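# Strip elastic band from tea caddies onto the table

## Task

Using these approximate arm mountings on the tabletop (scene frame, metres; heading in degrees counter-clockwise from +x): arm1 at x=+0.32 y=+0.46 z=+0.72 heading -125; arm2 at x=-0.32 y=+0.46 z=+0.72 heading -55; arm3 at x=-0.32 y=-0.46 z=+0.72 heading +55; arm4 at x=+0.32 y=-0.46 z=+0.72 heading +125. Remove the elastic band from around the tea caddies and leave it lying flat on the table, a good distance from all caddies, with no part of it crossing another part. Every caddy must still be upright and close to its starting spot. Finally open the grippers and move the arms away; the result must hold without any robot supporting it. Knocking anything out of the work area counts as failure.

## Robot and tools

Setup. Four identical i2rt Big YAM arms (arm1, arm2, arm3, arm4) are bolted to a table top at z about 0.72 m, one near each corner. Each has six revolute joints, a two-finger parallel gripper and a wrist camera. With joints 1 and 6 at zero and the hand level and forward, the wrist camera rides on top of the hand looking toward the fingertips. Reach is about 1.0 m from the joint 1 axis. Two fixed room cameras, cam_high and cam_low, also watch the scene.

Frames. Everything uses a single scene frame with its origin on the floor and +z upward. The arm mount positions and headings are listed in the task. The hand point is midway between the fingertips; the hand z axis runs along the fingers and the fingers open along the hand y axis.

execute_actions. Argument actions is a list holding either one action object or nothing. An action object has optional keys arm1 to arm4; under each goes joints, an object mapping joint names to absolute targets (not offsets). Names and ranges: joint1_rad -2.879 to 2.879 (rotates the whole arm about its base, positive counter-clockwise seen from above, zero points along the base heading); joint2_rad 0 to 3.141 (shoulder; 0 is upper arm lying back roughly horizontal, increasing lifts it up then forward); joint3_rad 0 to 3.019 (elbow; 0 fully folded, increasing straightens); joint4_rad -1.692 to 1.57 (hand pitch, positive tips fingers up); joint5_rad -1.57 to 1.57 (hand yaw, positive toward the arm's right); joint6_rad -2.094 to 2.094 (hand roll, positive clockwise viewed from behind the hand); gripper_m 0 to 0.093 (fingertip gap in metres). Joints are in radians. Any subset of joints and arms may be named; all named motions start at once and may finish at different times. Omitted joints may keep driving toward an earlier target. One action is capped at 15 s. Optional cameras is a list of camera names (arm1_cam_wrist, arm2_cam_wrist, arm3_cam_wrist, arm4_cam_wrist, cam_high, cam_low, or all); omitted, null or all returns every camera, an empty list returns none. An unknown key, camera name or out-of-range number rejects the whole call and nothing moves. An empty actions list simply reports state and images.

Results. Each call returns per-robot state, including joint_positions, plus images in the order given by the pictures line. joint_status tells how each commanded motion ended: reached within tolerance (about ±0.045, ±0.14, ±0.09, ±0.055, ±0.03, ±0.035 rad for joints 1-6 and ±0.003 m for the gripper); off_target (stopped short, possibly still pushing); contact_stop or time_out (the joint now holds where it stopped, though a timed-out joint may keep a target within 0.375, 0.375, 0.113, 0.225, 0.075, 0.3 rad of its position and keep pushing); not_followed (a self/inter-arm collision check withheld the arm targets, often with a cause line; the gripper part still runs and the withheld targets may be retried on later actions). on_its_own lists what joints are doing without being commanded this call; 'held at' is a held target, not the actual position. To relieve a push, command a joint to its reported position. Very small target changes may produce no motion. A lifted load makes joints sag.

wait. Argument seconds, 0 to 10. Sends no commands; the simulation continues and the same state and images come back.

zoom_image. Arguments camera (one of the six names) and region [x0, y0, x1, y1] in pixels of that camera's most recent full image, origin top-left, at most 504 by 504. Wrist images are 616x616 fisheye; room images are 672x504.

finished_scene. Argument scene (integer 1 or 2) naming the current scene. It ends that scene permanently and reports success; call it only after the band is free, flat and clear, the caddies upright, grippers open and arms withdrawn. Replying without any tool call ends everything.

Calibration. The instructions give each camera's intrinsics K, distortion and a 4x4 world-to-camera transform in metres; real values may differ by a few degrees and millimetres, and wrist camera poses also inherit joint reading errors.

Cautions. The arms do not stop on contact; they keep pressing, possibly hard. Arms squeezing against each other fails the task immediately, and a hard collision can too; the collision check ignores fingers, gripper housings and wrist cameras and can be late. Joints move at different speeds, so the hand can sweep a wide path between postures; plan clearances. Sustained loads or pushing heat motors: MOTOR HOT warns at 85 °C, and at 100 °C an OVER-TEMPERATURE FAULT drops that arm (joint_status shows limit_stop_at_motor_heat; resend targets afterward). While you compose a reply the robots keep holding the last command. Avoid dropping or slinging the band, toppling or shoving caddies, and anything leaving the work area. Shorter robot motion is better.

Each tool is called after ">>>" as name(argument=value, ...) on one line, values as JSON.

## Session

>>> execute_actions(actions=[])

Scene clock: 0.00 s.
Motor temperatures (°C, as the motors report them): arm1=[18 22 22 20 20 21] | arm2=[19 21 25 21 22 19] | arm3=[19 20 24 19 20 21] | arm4=[22 20 23 22 20 18]
arm1.joint_positions: joint1_rad=-0.017 joint2_rad=+0.447 joint3_rad=+1.471 joint4_rad=-1.522 joint5_rad=-0.015 joint6_rad=+0.012 gripper_m=+0.095
arm1.joint_status: not commanded
arm1.hand: x=+0.2472 y=+0.3534 z=+1.3594 quat_wxyz=(-0.233, -0.770, -0.386, +0.451) (m; scene frame)
arm2.joint_positions: joint1_rad=+0.010 joint2_rad=+0.445 joint3_rad=+1.474 joint4_rad=-1.548 joint5_rad=-0.008 joint6_rad=-0.009 gripper_m=+0.094
arm2.joint_status: not commanded
arm2.hand: x=-0.2434 y=+0.3676 z=+1.3071 quat_wxyz=(-0.447, -0.381, -0.776, +0.229) (m; scene frame)
arm3.joint_positions: joint1_rad=+0.014 joint2_rad=+0.441 joint3_rad=+1.470 joint4_rad=-1.539 joint5_rad=-0.010 joint6_rad=-0.016 gripper_m=+0.094
arm3.joint_status: not commanded
arm3.hand: x=-0.2584 y=-0.3577 z=+1.3439 quat_wxyz=(-0.441, +0.430, -0.747, -0.248) (m; scene frame)
arm4.joint_positions: joint1_rad=+0.008 joint2_rad=+0.450 joint3_rad=+1.453 joint4_rad=-1.526 joint5_rad=-0.008 joint6_rad=+0.010 gripper_m=+0.094
arm4.joint_status: not commanded
arm4.hand: x=+0.2450 y=-0.3527 z=+1.3156 quat_wxyz=(-0.228, +0.765, -0.407, -0.444) (m; scene frame)
pictures: arm1_cam_wrist, arm2_cam_wrist, arm3_cam_wrist, arm4_cam_wrist, cam_high, cam_low
Images, in order (width x height): arm1_cam_wrist 616x616, arm2_cam_wrist 616x616, arm3_cam_wrist 616x616, arm4_cam_wrist 616x616, cam_high 672x504, cam_low 672x504.

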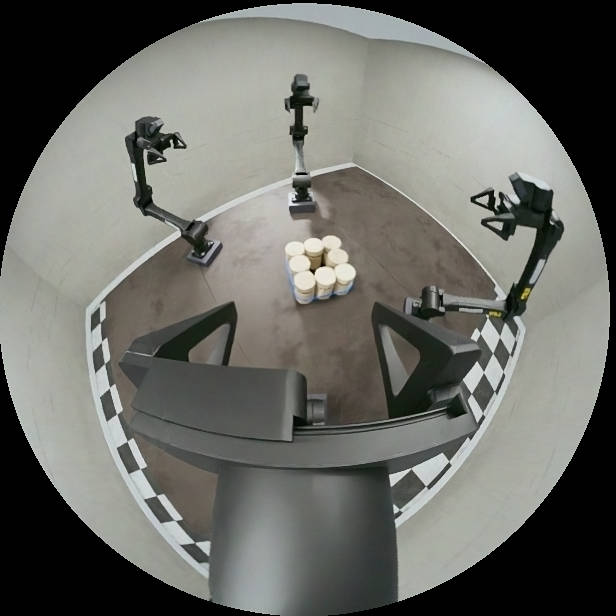

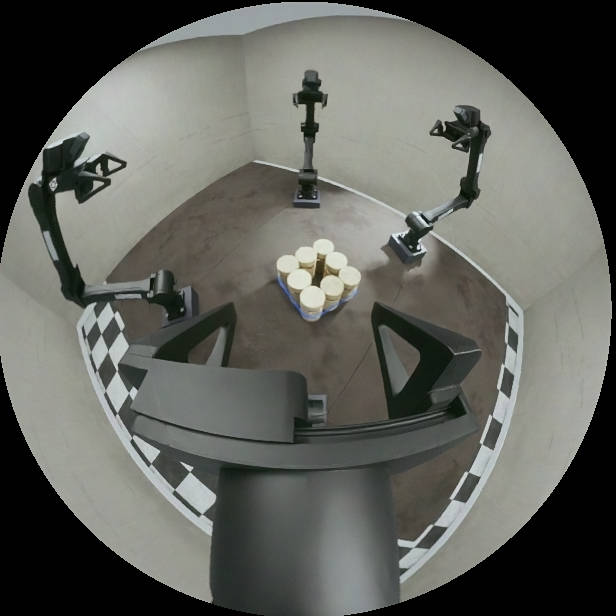

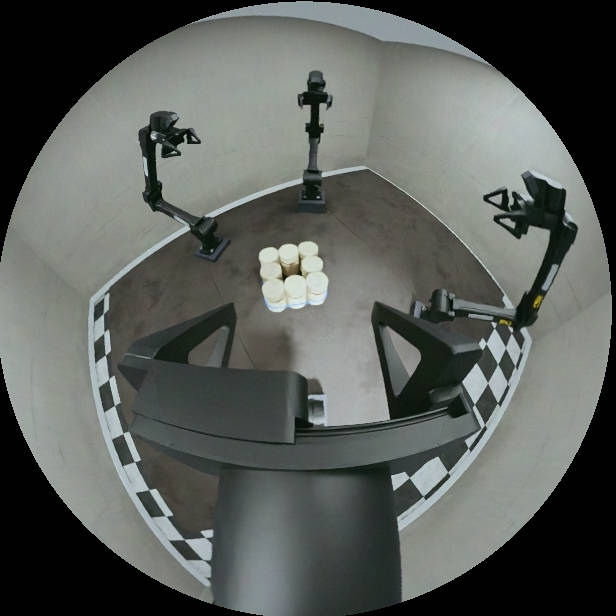

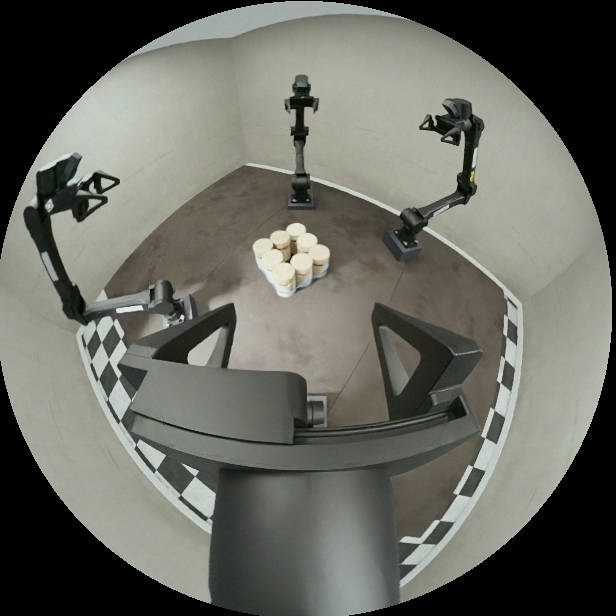

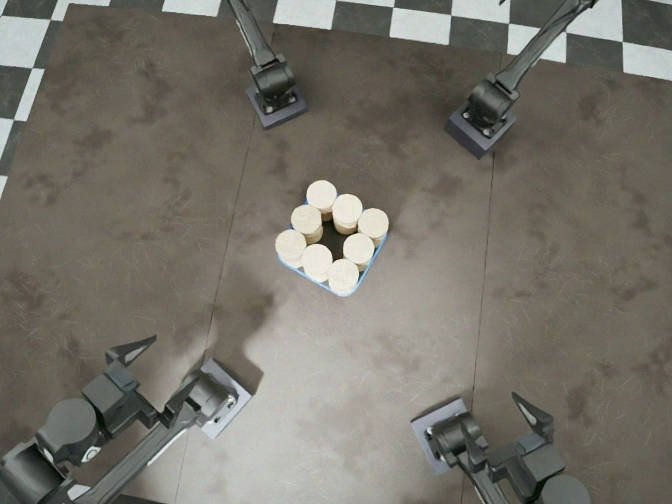

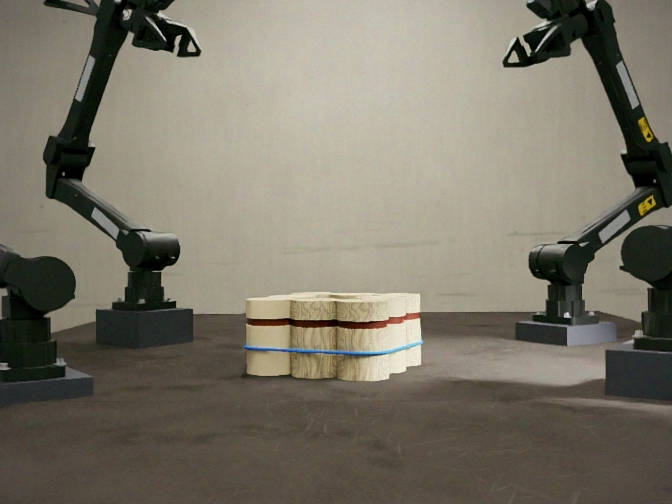

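>>> zoom_image(camera="cam_high", region=[250, 160, 410, 310])

>>> zoom_image(camera="cam_low", region=[220, 270, 450, 400])

Region (250, 160, 410, 310) of cam_high's 672x504 image, scaled by 3.150, with more detail than that image has; it fills the top 472 rows of this view, and the rest is white.

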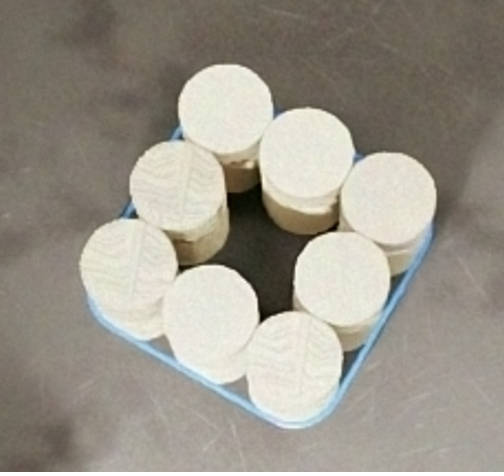

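Region (220, 270, 450, 400) of cam_low's 672x504 image, scaled by 2.191, with more detail than that image has; it fills the top 285 rows of this view, and the rest is white.

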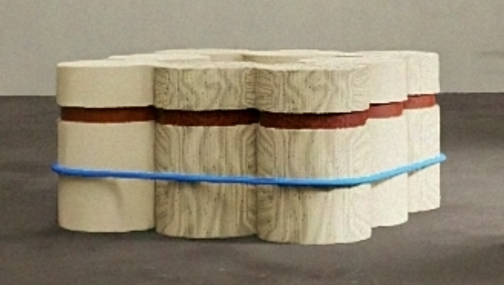

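>>> execute_actions(actions=[{"arm1":{"joints":{"joint1_rad":-0.204,"joint2_rad":1.322,"joint3_rad":0.657,"joint4_rad":-0.389,"joint5_rad":-0.12,"joint6_rad":1.2,"gripper_m":0.024}},"arm2":{"joints":{"joint1_rad":-0.444,"joint2_rad":1.107,"joint3_rad":0.65,"joint4_rad":-0.705,"joint5_rad":-0.3,"joint6_rad":0.72,"gripper_m":0.024}},"arm3":{"joints":{"joint1_rad":0.18,"joint2_rad":1.14,"joint3_rad":0.54,"joint4_rad":-0.422,"joint5_rad":0,"joint6_rad":1.55,"gripper_m":0.024}},"arm4":{"joints":{"joint1_rad":-0.078,"joint2_rad":1.366,"joint3_rad":0.817,"joint4_rad":-0.533,"joint5_rad":-0.2,"joint6_rad":1.01,"gripper_m":0.024}}}])

Scene clock: 51.40 s.
Motor temperatures (°C, as the motors report them): arm1=[18 22 23 20 20 21] | arm2=[19 21 28 22 21 19] | arm3=[19 20 28 20 19 21] | arm4=[22 20 26 22 20 18]
arm1.joint_positions: joint1_rad=-0.200 joint2_rad=+1.312 joint3_rad=+0.653 joint4_rad=-0.400 joint5_rad=-0.116 joint6_rad=+1.191 gripper_m=+0.024
arm1.joint_status: all done
arm1.hand: x=+0.0301 y=+0.1655 z=+0.8598 quat_wxyz=(-0.235, -0.946, +0.199, +0.098) (m; scene frame)
arm2.joint_positions: joint1_rad=-0.445 joint2_rad=+1.118 joint3_rad=+0.659 joint4_rad=-0.720 joint5_rad=-0.297 joint6_rad=+0.703 gripper_m=+0.024
arm2.joint_status: all done
arm2.hand: x=-0.2065 y=+0.1250 z=+0.8590 quat_wxyz=(-0.230, -0.825, -0.512, -0.067) (m; scene frame)
arm3.joint_positions: joint1_rad=+0.172 joint2_rad=+1.139 joint3_rad=+0.540 joint4_rad=-0.441 joint5_rad=-0.001 joint6_rad=+1.540 gripper_m=+0.024
arm3.joint_status: all done
arm3.hand: x=-0.1809 y=-0.1226 z=+0.8586 quat_wxyz=(-0.054, -0.172, -0.949, -0.257) (m; scene frame)
arm4.joint_positions: joint1_rad=-0.073 joint2_rad=+1.362 joint3_rad=+0.801 joint4_rad=-0.552 joint5_rad=-0.197 joint6_rad=+1.001 gripper_m=+0.024
arm4.joint_status: all done
arm4.hand: x=+0.0732 y=-0.0936 z=+0.8531 quat_wxyz=(+0.089, +0.521, -0.818, -0.226) (m; scene frame)
pictures: arm1_cam_wrist, arm2_cam_wrist, arm3_cam_wrist, arm4_cam_wrist, cam_high, cam_low
camera_calibration (this result's frames):
arm1_cam_wrist: T_world_to_cam=[[0.32693, 0.803507, -0.497487, 0.28617], [0.893406, -0.0911423, 0.439907, -0.388263], [0.308126, -0.588277, -0.747655, 0.852534], [0, 0, 0, 1]] pos_world=[-0.00936914, 0.236199, 0.950567]
arm2_cam_wrist: T_world_to_cam=[[-0.815468, 0.362127, -0.451526, 0.173348], [0.170453, 0.895759, 0.410564, -0.422783], [0.553134, 0.257838, -0.792188, 0.891276], [0, 0, 0, 1]] pos_world=[-0.279571, 0.0861331, 0.957909]
arm3_cam_wrist: T_world_to_cam=[[-0.304037, -0.806236, -0.507488, 0.286206], [-0.869979, 0.0179024, 0.492764, -0.573309], [-0.388199, 0.591322, -0.706852, 0.733077], [0, 0, 0, 1]] pos_world=[-0.127169, -0.192472, 0.945928]
arm4_cam_wrist: T_world_to_cam=[[0.814345, -0.356509, -0.457978, 0.296694], [-0.139598, -0.88625, 0.44167, -0.444094], [-0.563343, -0.295739, -0.771481, 0.798058], [0, 0, 0, 1]] pos_world=[0.145975, -0.0517874, 0.947709]
Images, in order (width x height): arm1_cam_wrist 616x616, arm2_cam_wrist 616x616, arm3_cam_wrist 616x616, arm4_cam_wrist 616x616, cam_high 672x504, cam_low 672x504.

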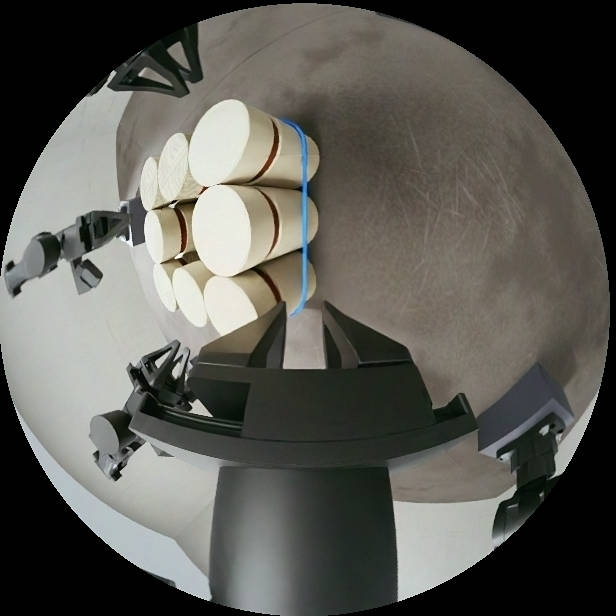

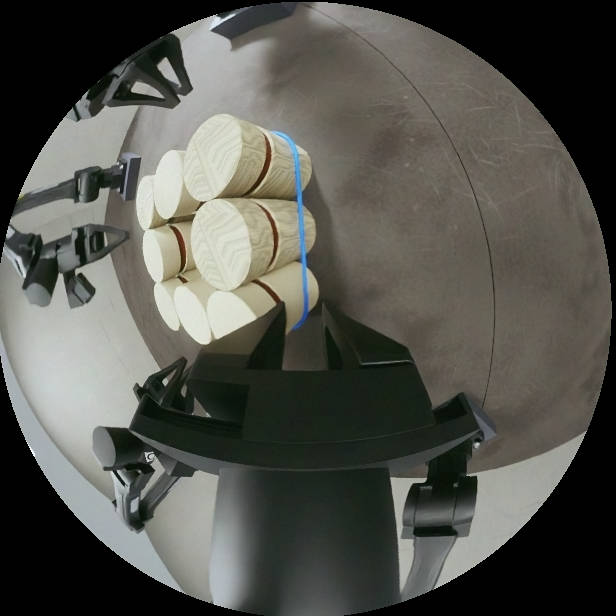

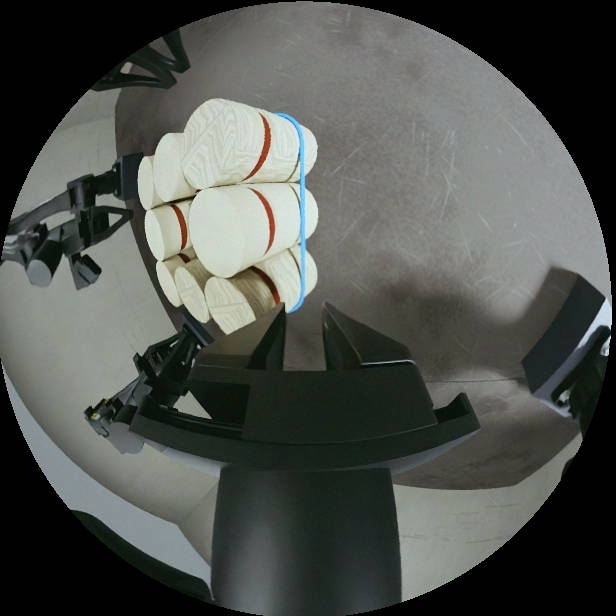

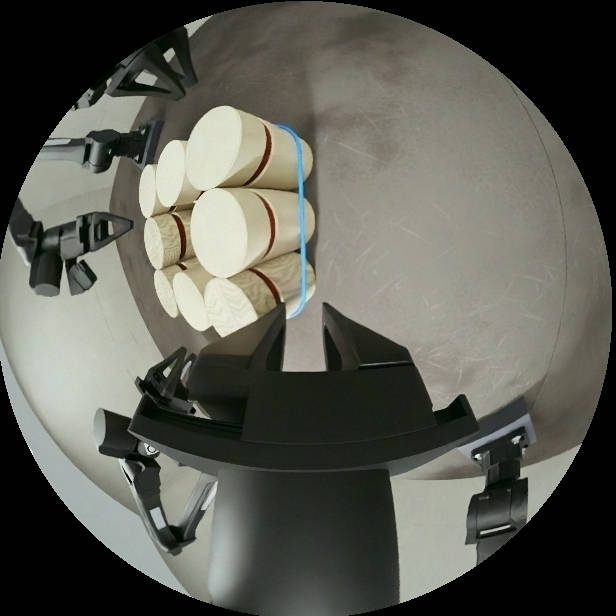

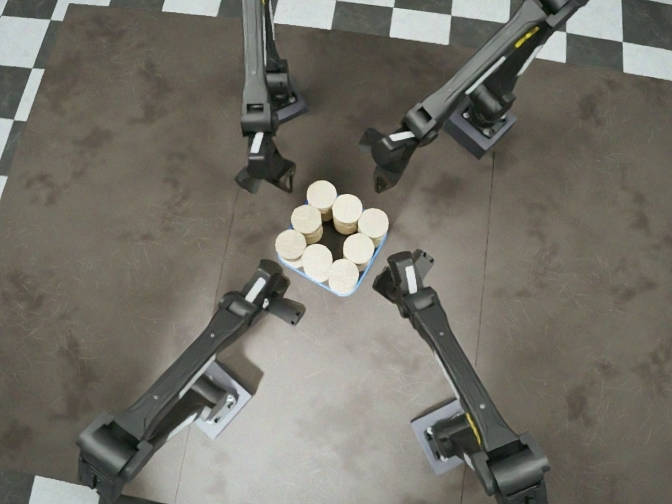

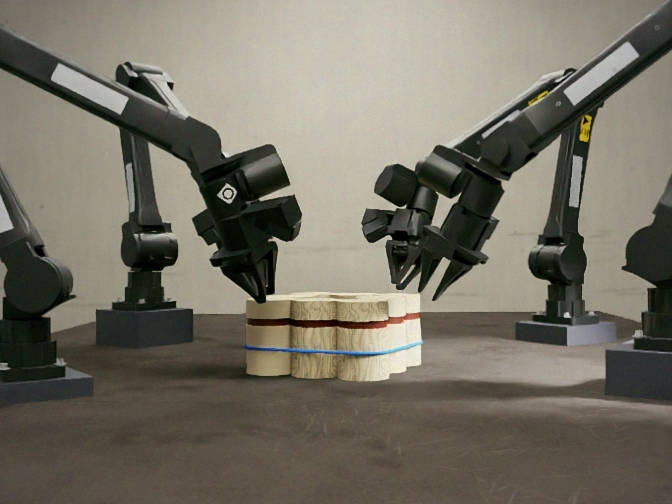

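>>> execute_actions(actions=[])

Scene clock: 87.73 s.
Motor temperatures (°C, as the motors report them): arm1=[18 22 24 20 20 21] | arm2=[19 21 29 22 21 19] | arm3=[19 20 29 20 19 21] | arm4=[22 20 28 22 20 18]
arm1.joint_positions: joint1_rad=-0.200 joint2_rad=+1.312 joint3_rad=+0.653 joint4_rad=-0.400 joint5_rad=-0.116 joint6_rad=+1.191 gripper_m=+0.024
arm1.joint_status: all done
arm1.hand: x=+0.0301 y=+0.1655 z=+0.8598 quat_wxyz=(-0.235, -0.946, +0.199, +0.098) (m; scene frame)
arm2.joint_positions: joint1_rad=-0.445 joint2_rad=+1.118 joint3_rad=+0.659 joint4_rad=-0.720 joint5_rad=-0.297 joint6_rad=+0.703 gripper_m=+0.024
arm2.joint_status: all done
arm2.hand: x=-0.2065 y=+0.1250 z=+0.8590 quat_wxyz=(-0.230, -0.825, -0.512, -0.067) (m; scene frame)
arm3.joint_positions: joint1_rad=+0.172 joint2_rad=+1.139 joint3_rad=+0.540 joint4_rad=-0.441 joint5_rad=-0.001 joint6_rad=+1.540 gripper_m=+0.024
arm3.joint_status: all done
arm3.hand: x=-0.1809 y=-0.1226 z=+0.8586 quat_wxyz=(-0.054, -0.173, -0.949, -0.257) (m; scene frame)
arm4.joint_positions: joint1_rad=-0.073 joint2_rad=+1.362 joint3_rad=+0.801 joint4_rad=-0.552 joint5_rad=-0.197 joint6_rad=+1.001 gripper_m=+0.024
arm4.joint_status: all done
arm4.hand: x=+0.0732 y=-0.0936 z=+0.8531 quat_wxyz=(+0.089, +0.521, -0.818, -0.226) (m; scene frame)
pictures: arm1_cam_wrist, arm2_cam_wrist, arm3_cam_wrist, arm4_cam_wrist, cam_high, cam_low
camera_calibration (this result's frames):
arm1_cam_wrist: T_world_to_cam=[[0.32693, 0.803507, -0.497487, 0.28617], [0.893406, -0.0911423, 0.439907, -0.388263], [0.308126, -0.588277, -0.747655, 0.852534], [0, 0, 0, 1]] pos_world=[-0.00936914, 0.236199, 0.950567]
arm2_cam_wrist: T_world_to_cam=[[-0.815468, 0.362127, -0.451526, 0.173348], [0.170453, 0.895759, 0.410564, -0.422783], [0.553134, 0.257838, -0.792188, 0.891276], [0, 0, 0, 1]] pos_world=[-0.279571, 0.0861331, 0.957909]
arm3_cam_wrist: T_world_to_cam=[[-0.304393, -0.806099, -0.507493, 0.286162], [-0.869884, 0.0181526, 0.492921, -0.573396], [-0.388131, 0.591502, -0.706739, 0.733014], [0, 0, 0, 1]] pos_world=[-0.127177, -0.192496, 0.945914]
arm4_cam_wrist: T_world_to_cam=[[0.814345, -0.356509, -0.457978, 0.296694], [-0.139598, -0.88625, 0.44167, -0.444094], [-0.563343, -0.295739, -0.771481, 0.798058], [0, 0, 0, 1]] pos_world=[0.145975, -0.0517874, 0.947709]
Images, in order (width x height): arm1_cam_wrist 616x616, arm2_cam_wrist 616x616, arm3_cam_wrist 616x616, arm4_cam_wrist 616x616, cam_high 672x504, cam_low 672x504.

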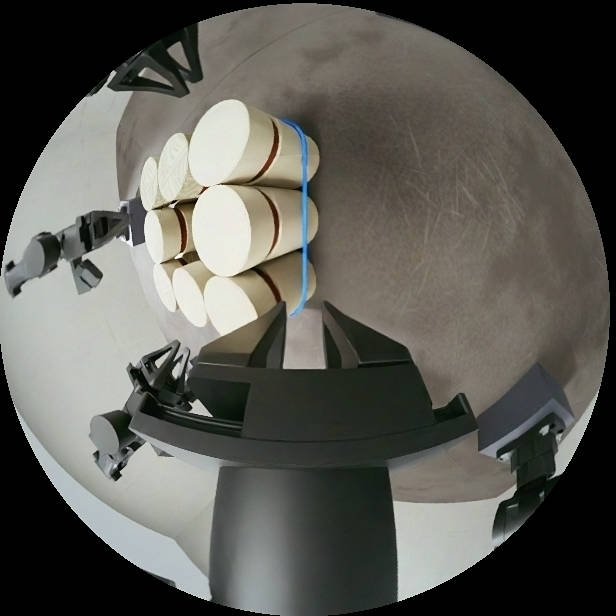

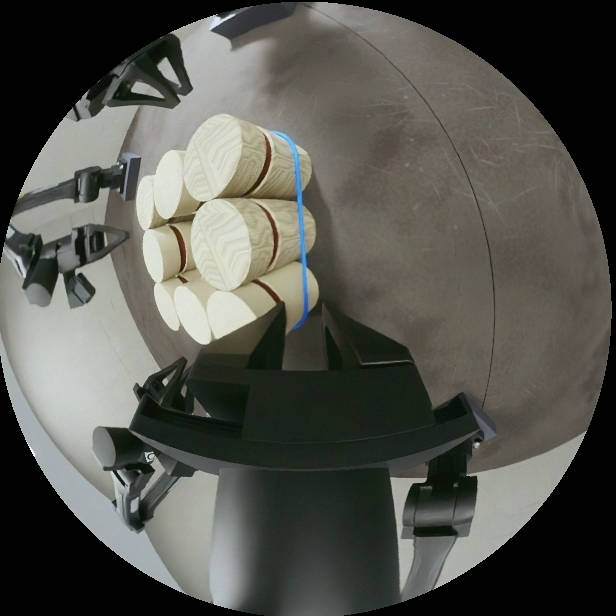

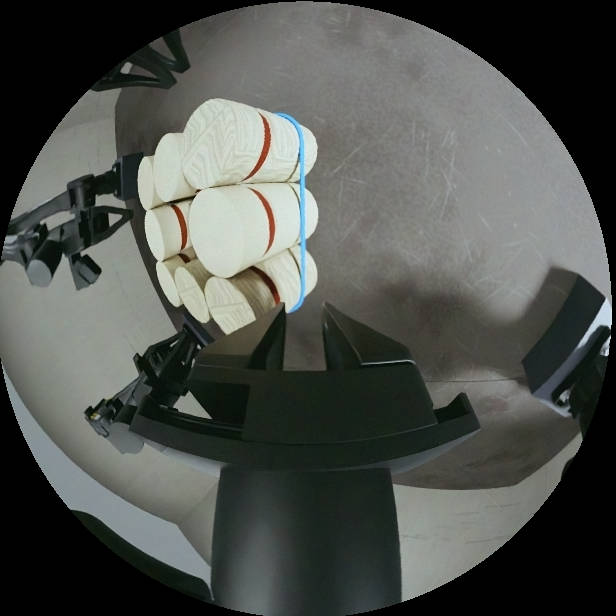

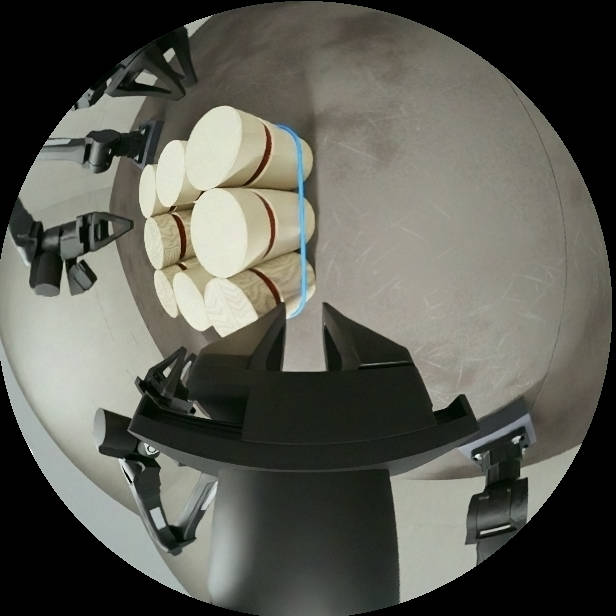

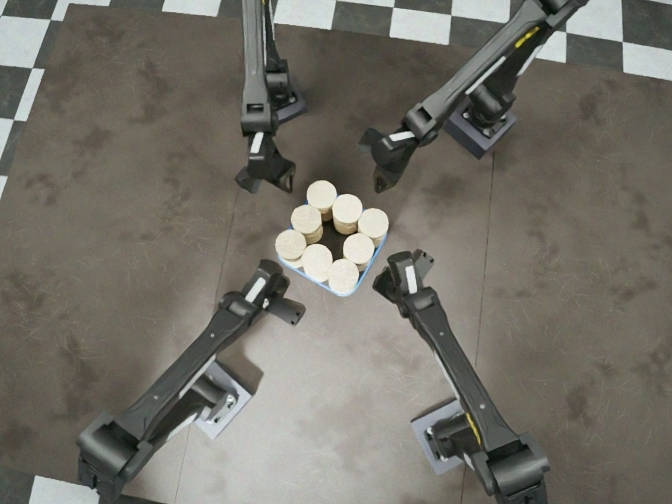

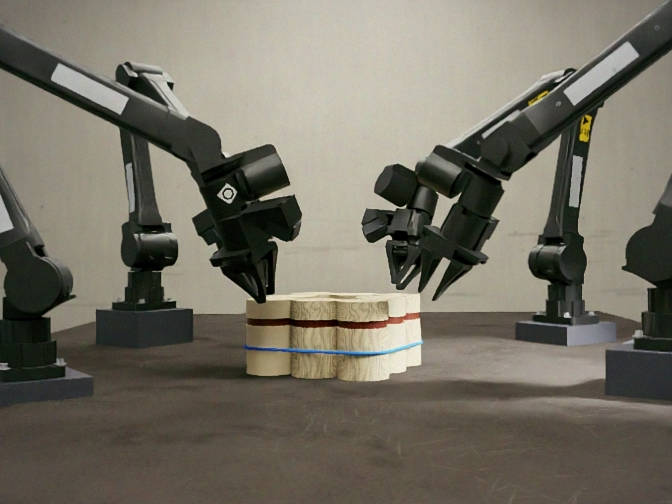

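>>> execute_actions(actions=[{"arm1":{"joints":{"joint1_rad":-0.186,"joint2_rad":1.47,"joint3_rad":0.685,"joint4_rad":-0.27}},"arm2":{"joints":{"joint1_rad":-0.395,"joint2_rad":1.255,"joint3_rad":0.622,"joint4_rad":-0.565}},"arm3":{"joints":{"joint2_rad":1.31,"joint3_rad":0.555,"joint4_rad":-0.285}},"arm4":{"joints":{"joint1_rad":-0.05,"joint2_rad":1.495,"joint3_rad":0.825,"joint4_rad":-0.435}}}], cameras=[])

>>> execute_actions(actions=[{"arm1":{"joints":{"joint1_rad":-0.172,"joint2_rad":1.62,"joint3_rad":0.715,"joint4_rad":-0.132}},"arm2":{"joints":{"joint1_rad":-0.35,"joint2_rad":1.386,"joint3_rad":0.603,"joint4_rad":-0.406}},"arm3":{"joints":{"joint1_rad":0.174,"joint2_rad":1.479,"joint3_rad":0.577,"joint4_rad":-0.115}},"arm4":{"joints":{"joint1_rad":-0.03,"joint2_rad":1.625,"joint3_rad":0.845,"joint4_rad":-0.307}}}])

Scene clock: 119.67 s.
Motor temperatures (°C, as the motors report them): arm1=[18 22 24 20 20 21] | arm2=[19 21 29 22 21 19] | arm3=[19 20 29 20 19 21] | arm4=[22 21 28 22 20 18]
arm1.joint_positions: joint1_rad=-0.195 joint2_rad=+1.469 joint3_rad=+0.656 joint4_rad=-0.281 joint5_rad=-0.116 joint6_rad=+1.191 gripper_m=+0.024
arm1.joint_status: all done
arm1.hand: x=+0.0216 y=+0.1555 z=+0.8122 quat_wxyz=(-0.222, -0.951, +0.199, +0.088) (m; scene frame)
arm2.joint_positions: joint1_rad=-0.398 joint2_rad=+1.260 joint3_rad=+0.629 joint4_rad=-0.580 joint5_rad=-0.298 joint6_rad=+0.703 gripper_m=+0.024
arm2.joint_status: all done
arm2.hand: x=-0.1884 y=+0.1181 z=+0.8114 quat_wxyz=(-0.214, -0.816, -0.531, -0.078) (m; scene frame)
arm3.joint_positions: joint1_rad=+0.172 joint2_rad=+1.303 joint3_rad=+0.540 joint4_rad=-0.304 joint5_rad=-0.001 joint6_rad=+1.541 gripper_m=+0.024
arm3.joint_status: all done
arm3.hand: x=-0.1745 y=-0.1069 z=+0.8175 quat_wxyz=(-0.051, -0.173, -0.953, -0.244) (m; scene frame)
arm4.joint_positions: joint1_rad=-0.057 joint2_rad=+1.506 joint3_rad=+0.801 joint4_rad=-0.454 joint5_rad=-0.198 joint6_rad=+1.001 gripper_m=+0.024
arm4.joint_status: all done
arm4.hand: x=+0.0608 y=-0.0868 z=+0.8017 quat_wxyz=(+0.092, +0.528, -0.819, -0.203) (m; scene frame)
pictures: none
No camera images: the call's "cameras" was empty. Leave "cameras" out to get every camera's image.

Scene clock: 120.60 s.
Motor temperatures (°C, as the motors report them): arm1=[18 22 24 20 20 21] | arm2=[19 21 29 22 21 19] | arm3=[19 20 29 20 19 21] | arm4=[22 21 28 22 20 18]
arm1.joint_positions: joint1_rad=-0.179 joint2_rad=+1.617 joint3_rad=+0.696 joint4_rad=-0.143 joint5_rad=-0.116 joint6_rad=+1.192 gripper_m=+0.024
arm1.joint_status: all done
arm1.hand: x=+0.0039 y=+0.1293 z=+0.7804 quat_wxyz=(-0.234, -0.949, +0.190, +0.094) (m; scene frame)
arm2.joint_positions: joint1_rad=-0.353 joint2_rad=+1.389 joint3_rad=+0.609 joint4_rad=-0.423 joint5_rad=-0.298 joint6_rad=+0.703 gripper_m=+0.024
arm2.joint_status: all done
arm2.hand: x=-0.1696 y=+0.1105 z=+0.7720 quat_wxyz=(-0.215, -0.803, -0.549, -0.082) (m; scene frame)
arm3.joint_positions: joint1_rad=+0.172 joint2_rad=+1.470 joint3_rad=+0.548 joint4_rad=-0.134 joint5_rad=-0.001 joint6_rad=+1.541 gripper_m=+0.024
arm3.joint_status: all done
arm3.hand: x=-0.1663 y=-0.0869 z=+0.7793 quat_wxyz=(-0.052, -0.173, -0.951, -0.250) (m; scene frame)
arm4.joint_positions: joint1_rad=-0.035 joint2_rad=+1.635 joint3_rad=+0.810 joint4_rad=-0.326 joint5_rad=-0.198 joint6_rad=+1.001 gripper_m=+0.024
arm4.joint_status: all done
arm4.hand: x=+0.0429 y=-0.0762 z=+0.7609 quat_wxyz=(+0.094, +0.536, -0.813, -0.207) (m; scene frame)
pictures: arm1_cam_wrist, arm2_cam_wrist, arm3_cam_wrist, arm4_cam_wrist, cam_high, cam_low
camera_calibration (this result's frames):
arm1_cam_wrist: T_world_to_cam=[[0.312772, 0.811327, -0.493885, 0.280494], [0.893355, -0.0746597, 0.443106, -0.337869], [0.32263, -0.579806, -0.748154, 0.779231], [0, 0, 0, 1]] pos_world=[-0.0372971, 0.199006, 0.871228]
arm2_cam_wrist: T_world_to_cam=[[-0.847718, 0.296844, -0.439611, 0.16198], [0.0904248, 0.897495, 0.431656, -0.410348], [0.522683, 0.326171, -0.787664, 0.789469], [0, 0, 0, 1]] pos_world=[-0.238223, 0.0627007, 0.870174]
arm3_cam_wrist: T_world_to_cam=[[-0.307572, -0.812861, -0.494627, 0.26794], [-0.866988, 0.0252077, 0.49769, -0.524879], [-0.392085, 0.581912, -0.712495, 0.66451], [0, 0, 0, 1]] pos_world=[-0.112109, -0.155657, 0.867217]
arm4_cam_wrist: T_world_to_cam=[[0.835611, -0.339881, -0.431549, 0.265548], [-0.114888, -0.876362, 0.46775, -0.412399], [-0.537172, -0.341277, -0.771346, 0.710324], [0, 0, 0, 1]] pos_world=[0.112292, -0.0287382, 0.855402]
Images, in order (width x height): arm1_cam_wrist 616x616, arm2_cam_wrist 616x616, arm3_cam_wrist 616x616, arm4_cam_wrist 616x616, cam_high 672x504, cam_low 672x504.

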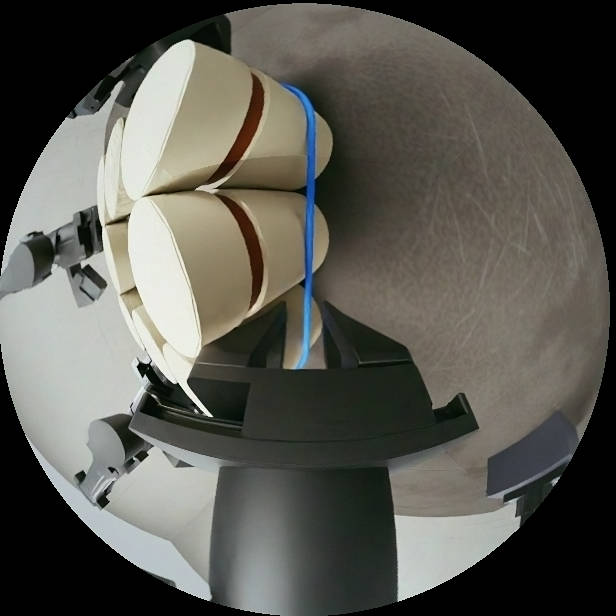

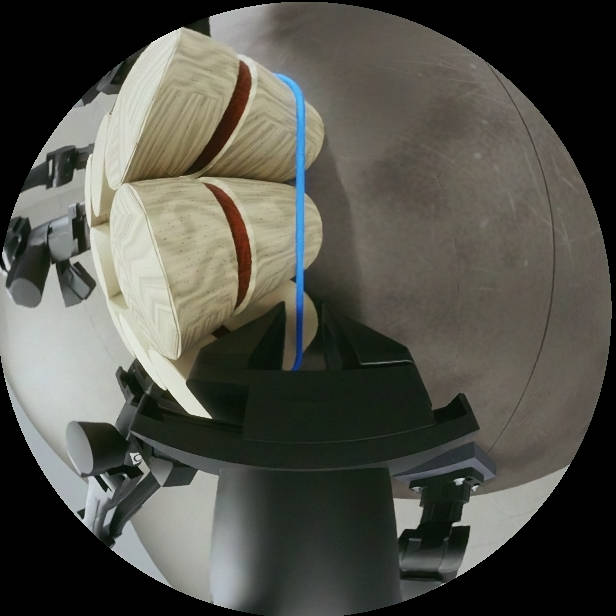

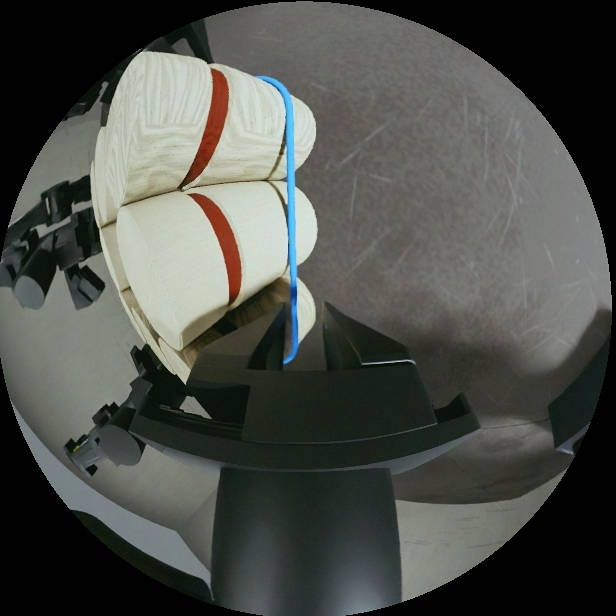

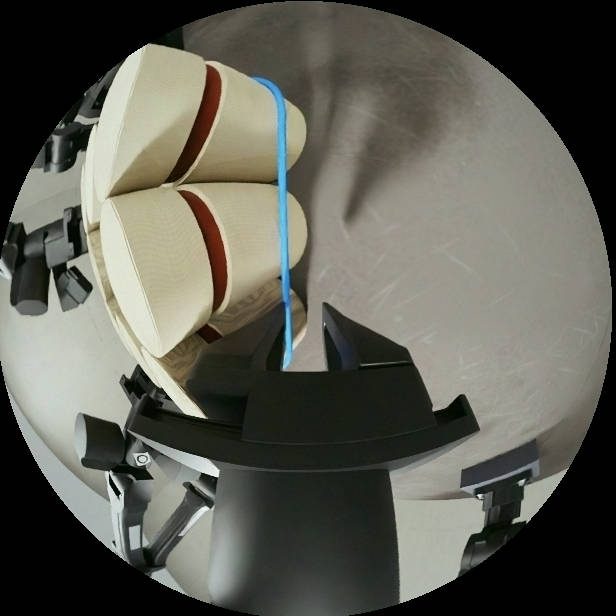

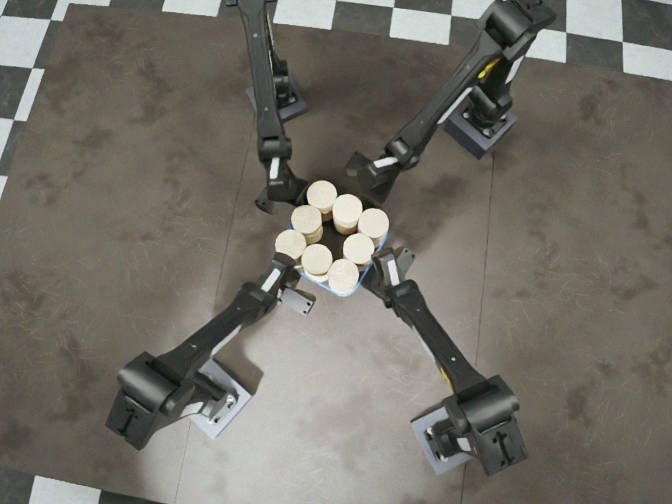

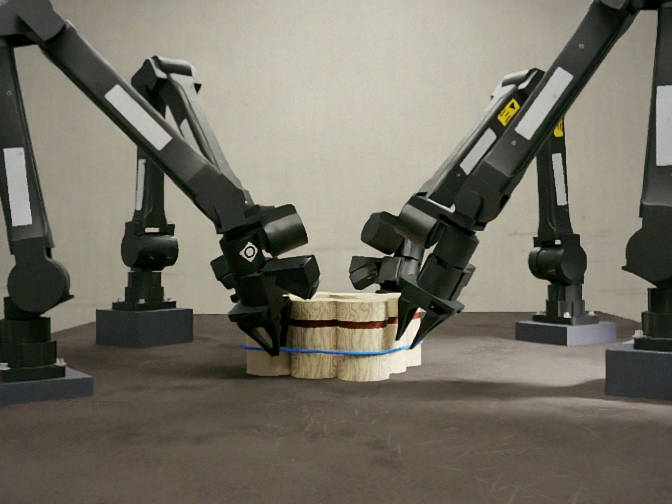

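>>> execute_actions(actions=[{"arm3":{"joints":{"joint3_rad":0.592}},"arm4":{"joints":{"joint3_rad":0.868}}}], cameras=["arm3_cam_wrist","arm4_cam_wrist"])

Scene clock: 125.73 s.
Motor temperatures (°C, as the motors report them): arm1=[18 22 24 20 20 21] | arm2=[19 21 29 22 21 19] | arm3=[19 20 30 20 19 21] | arm4=[22 21 28 22 20 18]
arm1.joint_positions: joint1_rad=-0.179 joint2_rad=+1.617 joint3_rad=+0.696 joint4_rad=-0.143 joint5_rad=-0.116 joint6_rad=+1.192 gripper_m=+0.024
arm1.joint_status: not commanded
arm1.hand: x=+0.0039 y=+0.1293 z=+0.7804 quat_wxyz=(-0.234, -0.949, +0.190, +0.094) (m; scene frame)
arm2.joint_positions: joint1_rad=-0.353 joint2_rad=+1.389 joint3_rad=+0.609 joint4_rad=-0.423 joint5_rad=-0.298 joint6_rad=+0.703 gripper_m=+0.024
arm2.joint_status: not commanded
arm2.hand: x=-0.1696 y=+0.1105 z=+0.7720 quat_wxyz=(-0.215, -0.803, -0.549, -0.082) (m; scene frame)
arm3.joint_positions: joint1_rad=+0.172 joint2_rad=+1.470 joint3_rad=+0.561 joint4_rad=-0.134 joint5_rad=-0.001 joint6_rad=+1.541 gripper_m=+0.024
arm3.joint_status: all done
arm3.hand: x=-0.1638 y=-0.0808 z=+0.7839 quat_wxyz=(-0.054, -0.173, -0.950, -0.256) (m; scene frame)
arm4.joint_positions: joint1_rad=-0.035 joint2_rad=+1.635 joint3_rad=+0.829 joint4_rad=-0.324 joint5_rad=-0.198 joint6_rad=+1.001 gripper_m=+0.024
arm4.joint_status: all done
arm4.hand: x=+0.0378 y=-0.0680 z=+0.7678 quat_wxyz=(+0.094, +0.536, -0.810, -0.217) (m; scene frame)
pictures: arm3_cam_wrist, arm4_cam_wrist
camera_calibration (this result's frames):
arm3_cam_wrist: T_world_to_cam=[[-0.305115, -0.806857, -0.505853, 0.28572], [-0.869432, 0.0192716, 0.493676, -0.522857], [-0.388577, 0.590433, -0.707387, 0.662457], [0, 0, 0, 1]] pos_world=[-0.109995, -0.150525, 0.871268]
arm4_cam_wrist: T_world_to_cam=[[0.830945, -0.332318, -0.4462, 0.28753], [-0.109958, -0.884284, 0.453818, -0.399038], [-0.54538, -0.328035, -0.771333, 0.716915], [0, 0, 0, 1]] pos_world=[0.108192, -0.0221384, 0.862367]
Images, in order (width x height): arm3_cam_wrist 616x616, arm4_cam_wrist 616x616.

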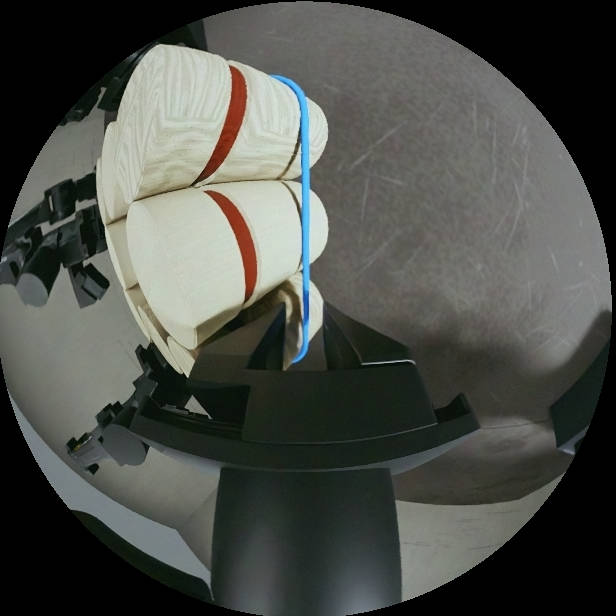

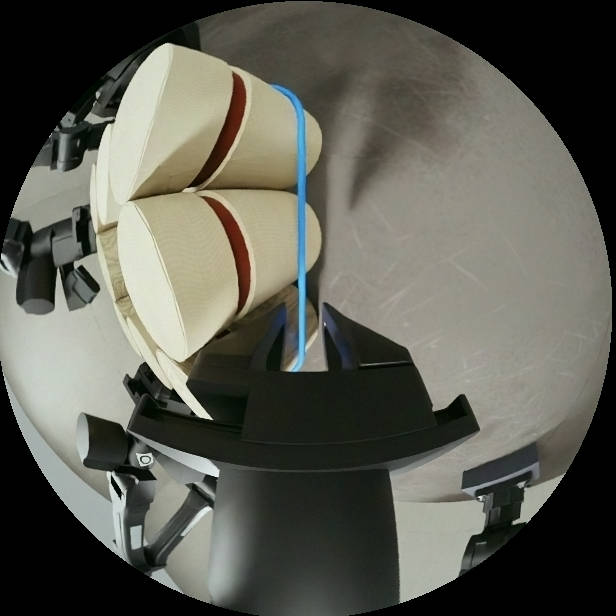

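>>> execute_actions(actions=[{"arm1":{"joints":{"joint1_rad":-0.166,"joint2_rad":1.687,"joint3_rad":0.728,"joint4_rad":-0.08}},"arm2":{"joints":{"joint1_rad":-0.336,"joint2_rad":1.447,"joint4_rad":-0.333}},"arm3":{"joints":{"joint1_rad":0.155,"joint2_rad":1.56,"joint3_rad":0.604,"joint4_rad":-0.047}},"arm4":{"joints":{"joint1_rad":-0.022,"joint2_rad":1.672,"joint3_rad":0.882,"joint4_rad":-0.257}}}])

Scene clock: 132.83 s.
Motor temperatures (°C, as the motors report them): arm1=[18 22 24 20 20 21] | arm2=[19 21 28 22 21 19] | arm3=[19 20 30 20 19 21] | arm4=[22 21 28 22 19 18]
arm1.joint_positions: joint1_rad=-0.172 joint2_rad=+1.677 joint3_rad=+0.697 joint4_rad=-0.093 joint5_rad=-0.119 joint6_rad=+1.192 gripper_m=+0.024
arm1.joint_status: all done
arm1.hand: x=+0.0051 y=+0.1254 z=+0.7604 quat_wxyz=(-0.232, -0.950, +0.186, +0.090) (m; scene frame)
arm2.joint_positions: joint1_rad=-0.351 joint2_rad=+1.442 joint3_rad=+0.609 joint4_rad=-0.356 joint5_rad=-0.298 joint6_rad=+0.703 gripper_m=+0.024
arm2.joint_status: all done
arm2.hand: x=-0.1665 y=+0.1021 z=+0.7589 quat_wxyz=(-0.222, -0.801, -0.550, -0.080) (m; scene frame)
arm3.joint_positions: joint1_rad=+0.167 joint2_rad=+1.544 joint3_rad=+0.573 joint4_rad=-0.067 joint5_rad=-0.002 joint6_rad=+1.541 gripper_m=+0.024
arm3.joint_status: all done
arm3.hand: x=-0.1583 y=-0.0724 z=+0.7670 quat_wxyz=(-0.054, -0.175, -0.949, -0.258) (m; scene frame)
arm4.joint_positions: joint1_rad=-0.031 joint2_rad=+1.667 joint3_rad=+0.836 joint4_rad=-0.284 joint5_rad=-0.200 joint6_rad=+1.001 gripper_m=+0.024
arm4.joint_status: all done
arm4.hand: x=+0.0314 y=-0.0625 z=+0.7598 quat_wxyz=(+0.095, +0.538, -0.807, -0.224) (m; scene frame)
pictures: arm1_cam_wrist, arm2_cam_wrist, arm3_cam_wrist, arm4_cam_wrist, cam_high, cam_low
camera_calibration (this result's frames):
arm1_cam_wrist: T_world_to_cam=[[0.30983, 0.816129, -0.48779, 0.268218], [0.890383, -0.0690961, 0.449939, -0.33623], [0.333504, -0.573724, -0.748075, 0.760756], [0, 0, 0, 1]] pos_world=[-0.0374429, 0.194331, 0.851219]
arm2_cam_wrist: T_world_to_cam=[[-0.8468, 0.288688, -0.446754, 0.167714], [0.0868402, 0.903667, 0.419339, -0.389343], [0.524775, 0.3163, -0.790294, 0.783623], [0, 0, 0, 1]] pos_world=[-0.235395, 0.0555595, 0.857487]
arm3_cam_wrist: T_world_to_cam=[[-0.308368, -0.803533, -0.50916, 0.287841], [-0.869612, 0.0211579, 0.493283, -0.509486], [-0.385596, 0.594884, -0.705286, 0.646825], [0, 0, 0, 1]] pos_world=[-0.104881, -0.142716, 0.854074]
arm4_cam_wrist: T_world_to_cam=[[0.828406, -0.322385, -0.458052, 0.300761], [-0.100869, -0.890255, 0.444152, -0.384548], [-0.550971, -0.321735, -0.770011, 0.708551], [0, 0, 0, 1]] pos_world=[0.10245, -0.0174191, 0.854154]
Images, in order (width x height): arm1_cam_wrist 616x616, arm2_cam_wrist 616x616, arm3_cam_wrist 616x616, arm4_cam_wrist 616x616, cam_high 672x504, cam_low 672x504.

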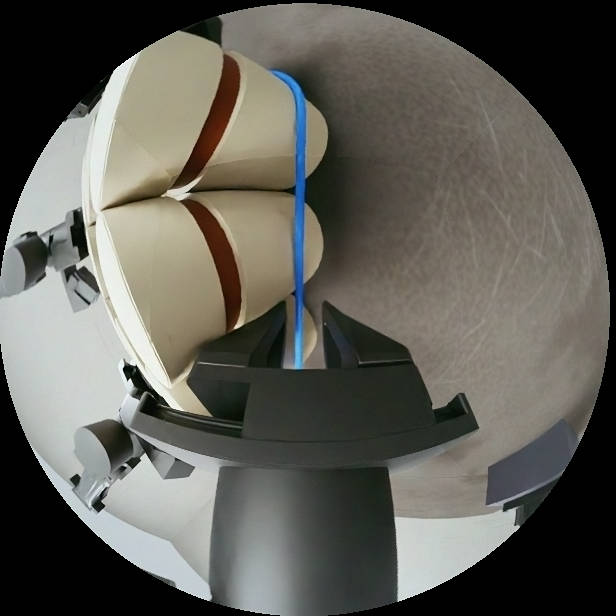

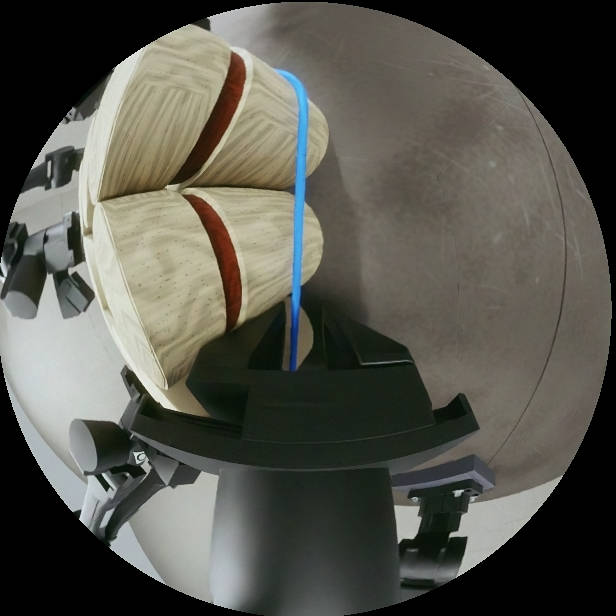

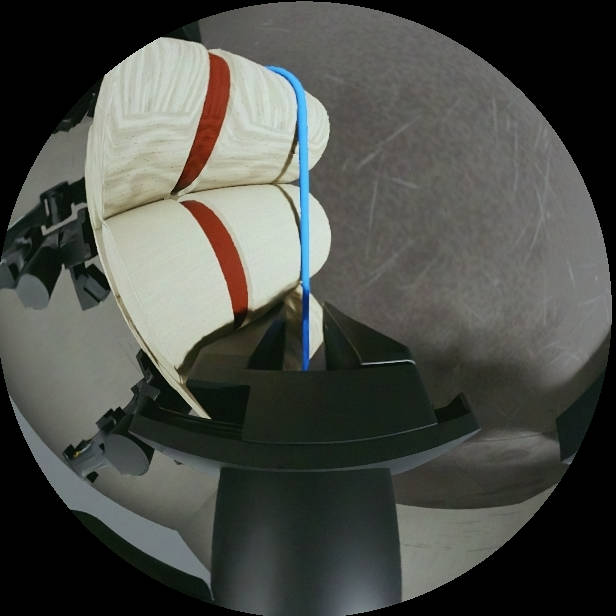

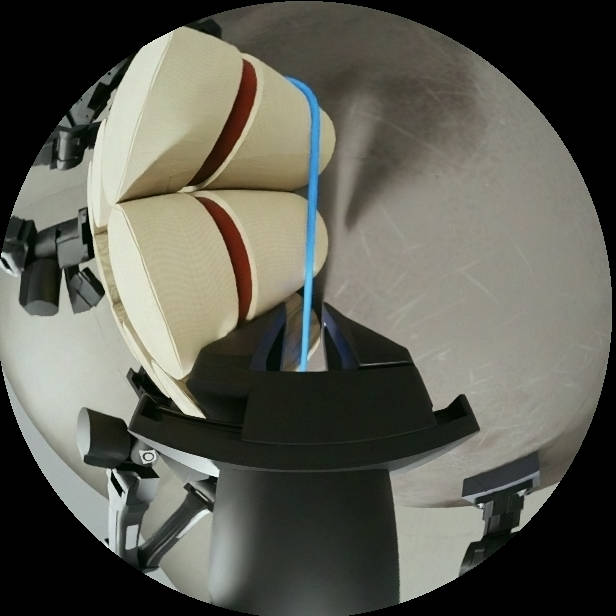

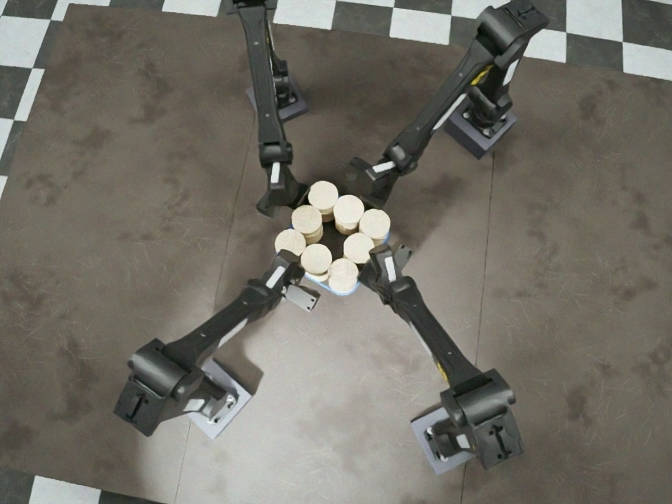

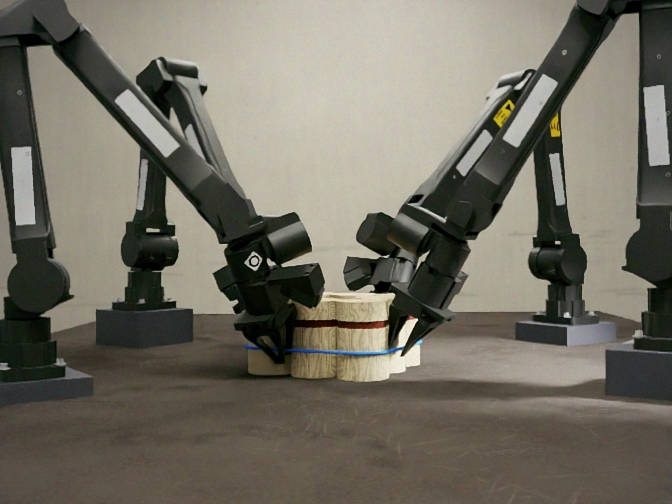

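>>> zoom_image(camera="cam_low", region=[230, 290, 450, 390])

>>> zoom_image(camera="cam_high", region=[250, 160, 420, 320])

Region (230, 290, 450, 390) of cam_low's 672x504 image, scaled by 2.291, with more detail than that image has; it fills the top 229 rows of this view, and the rest is white.

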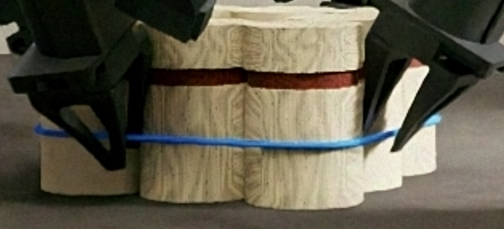

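Region (250, 160, 420, 320) of cam_high's 672x504 image, scaled by 2.965, with more detail than that image has; it fills the top 474 rows of this view, and the rest is white.

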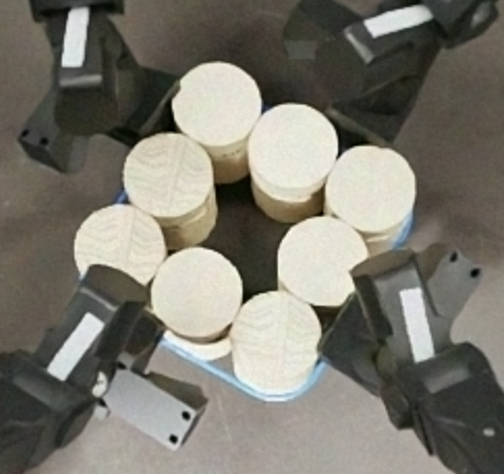

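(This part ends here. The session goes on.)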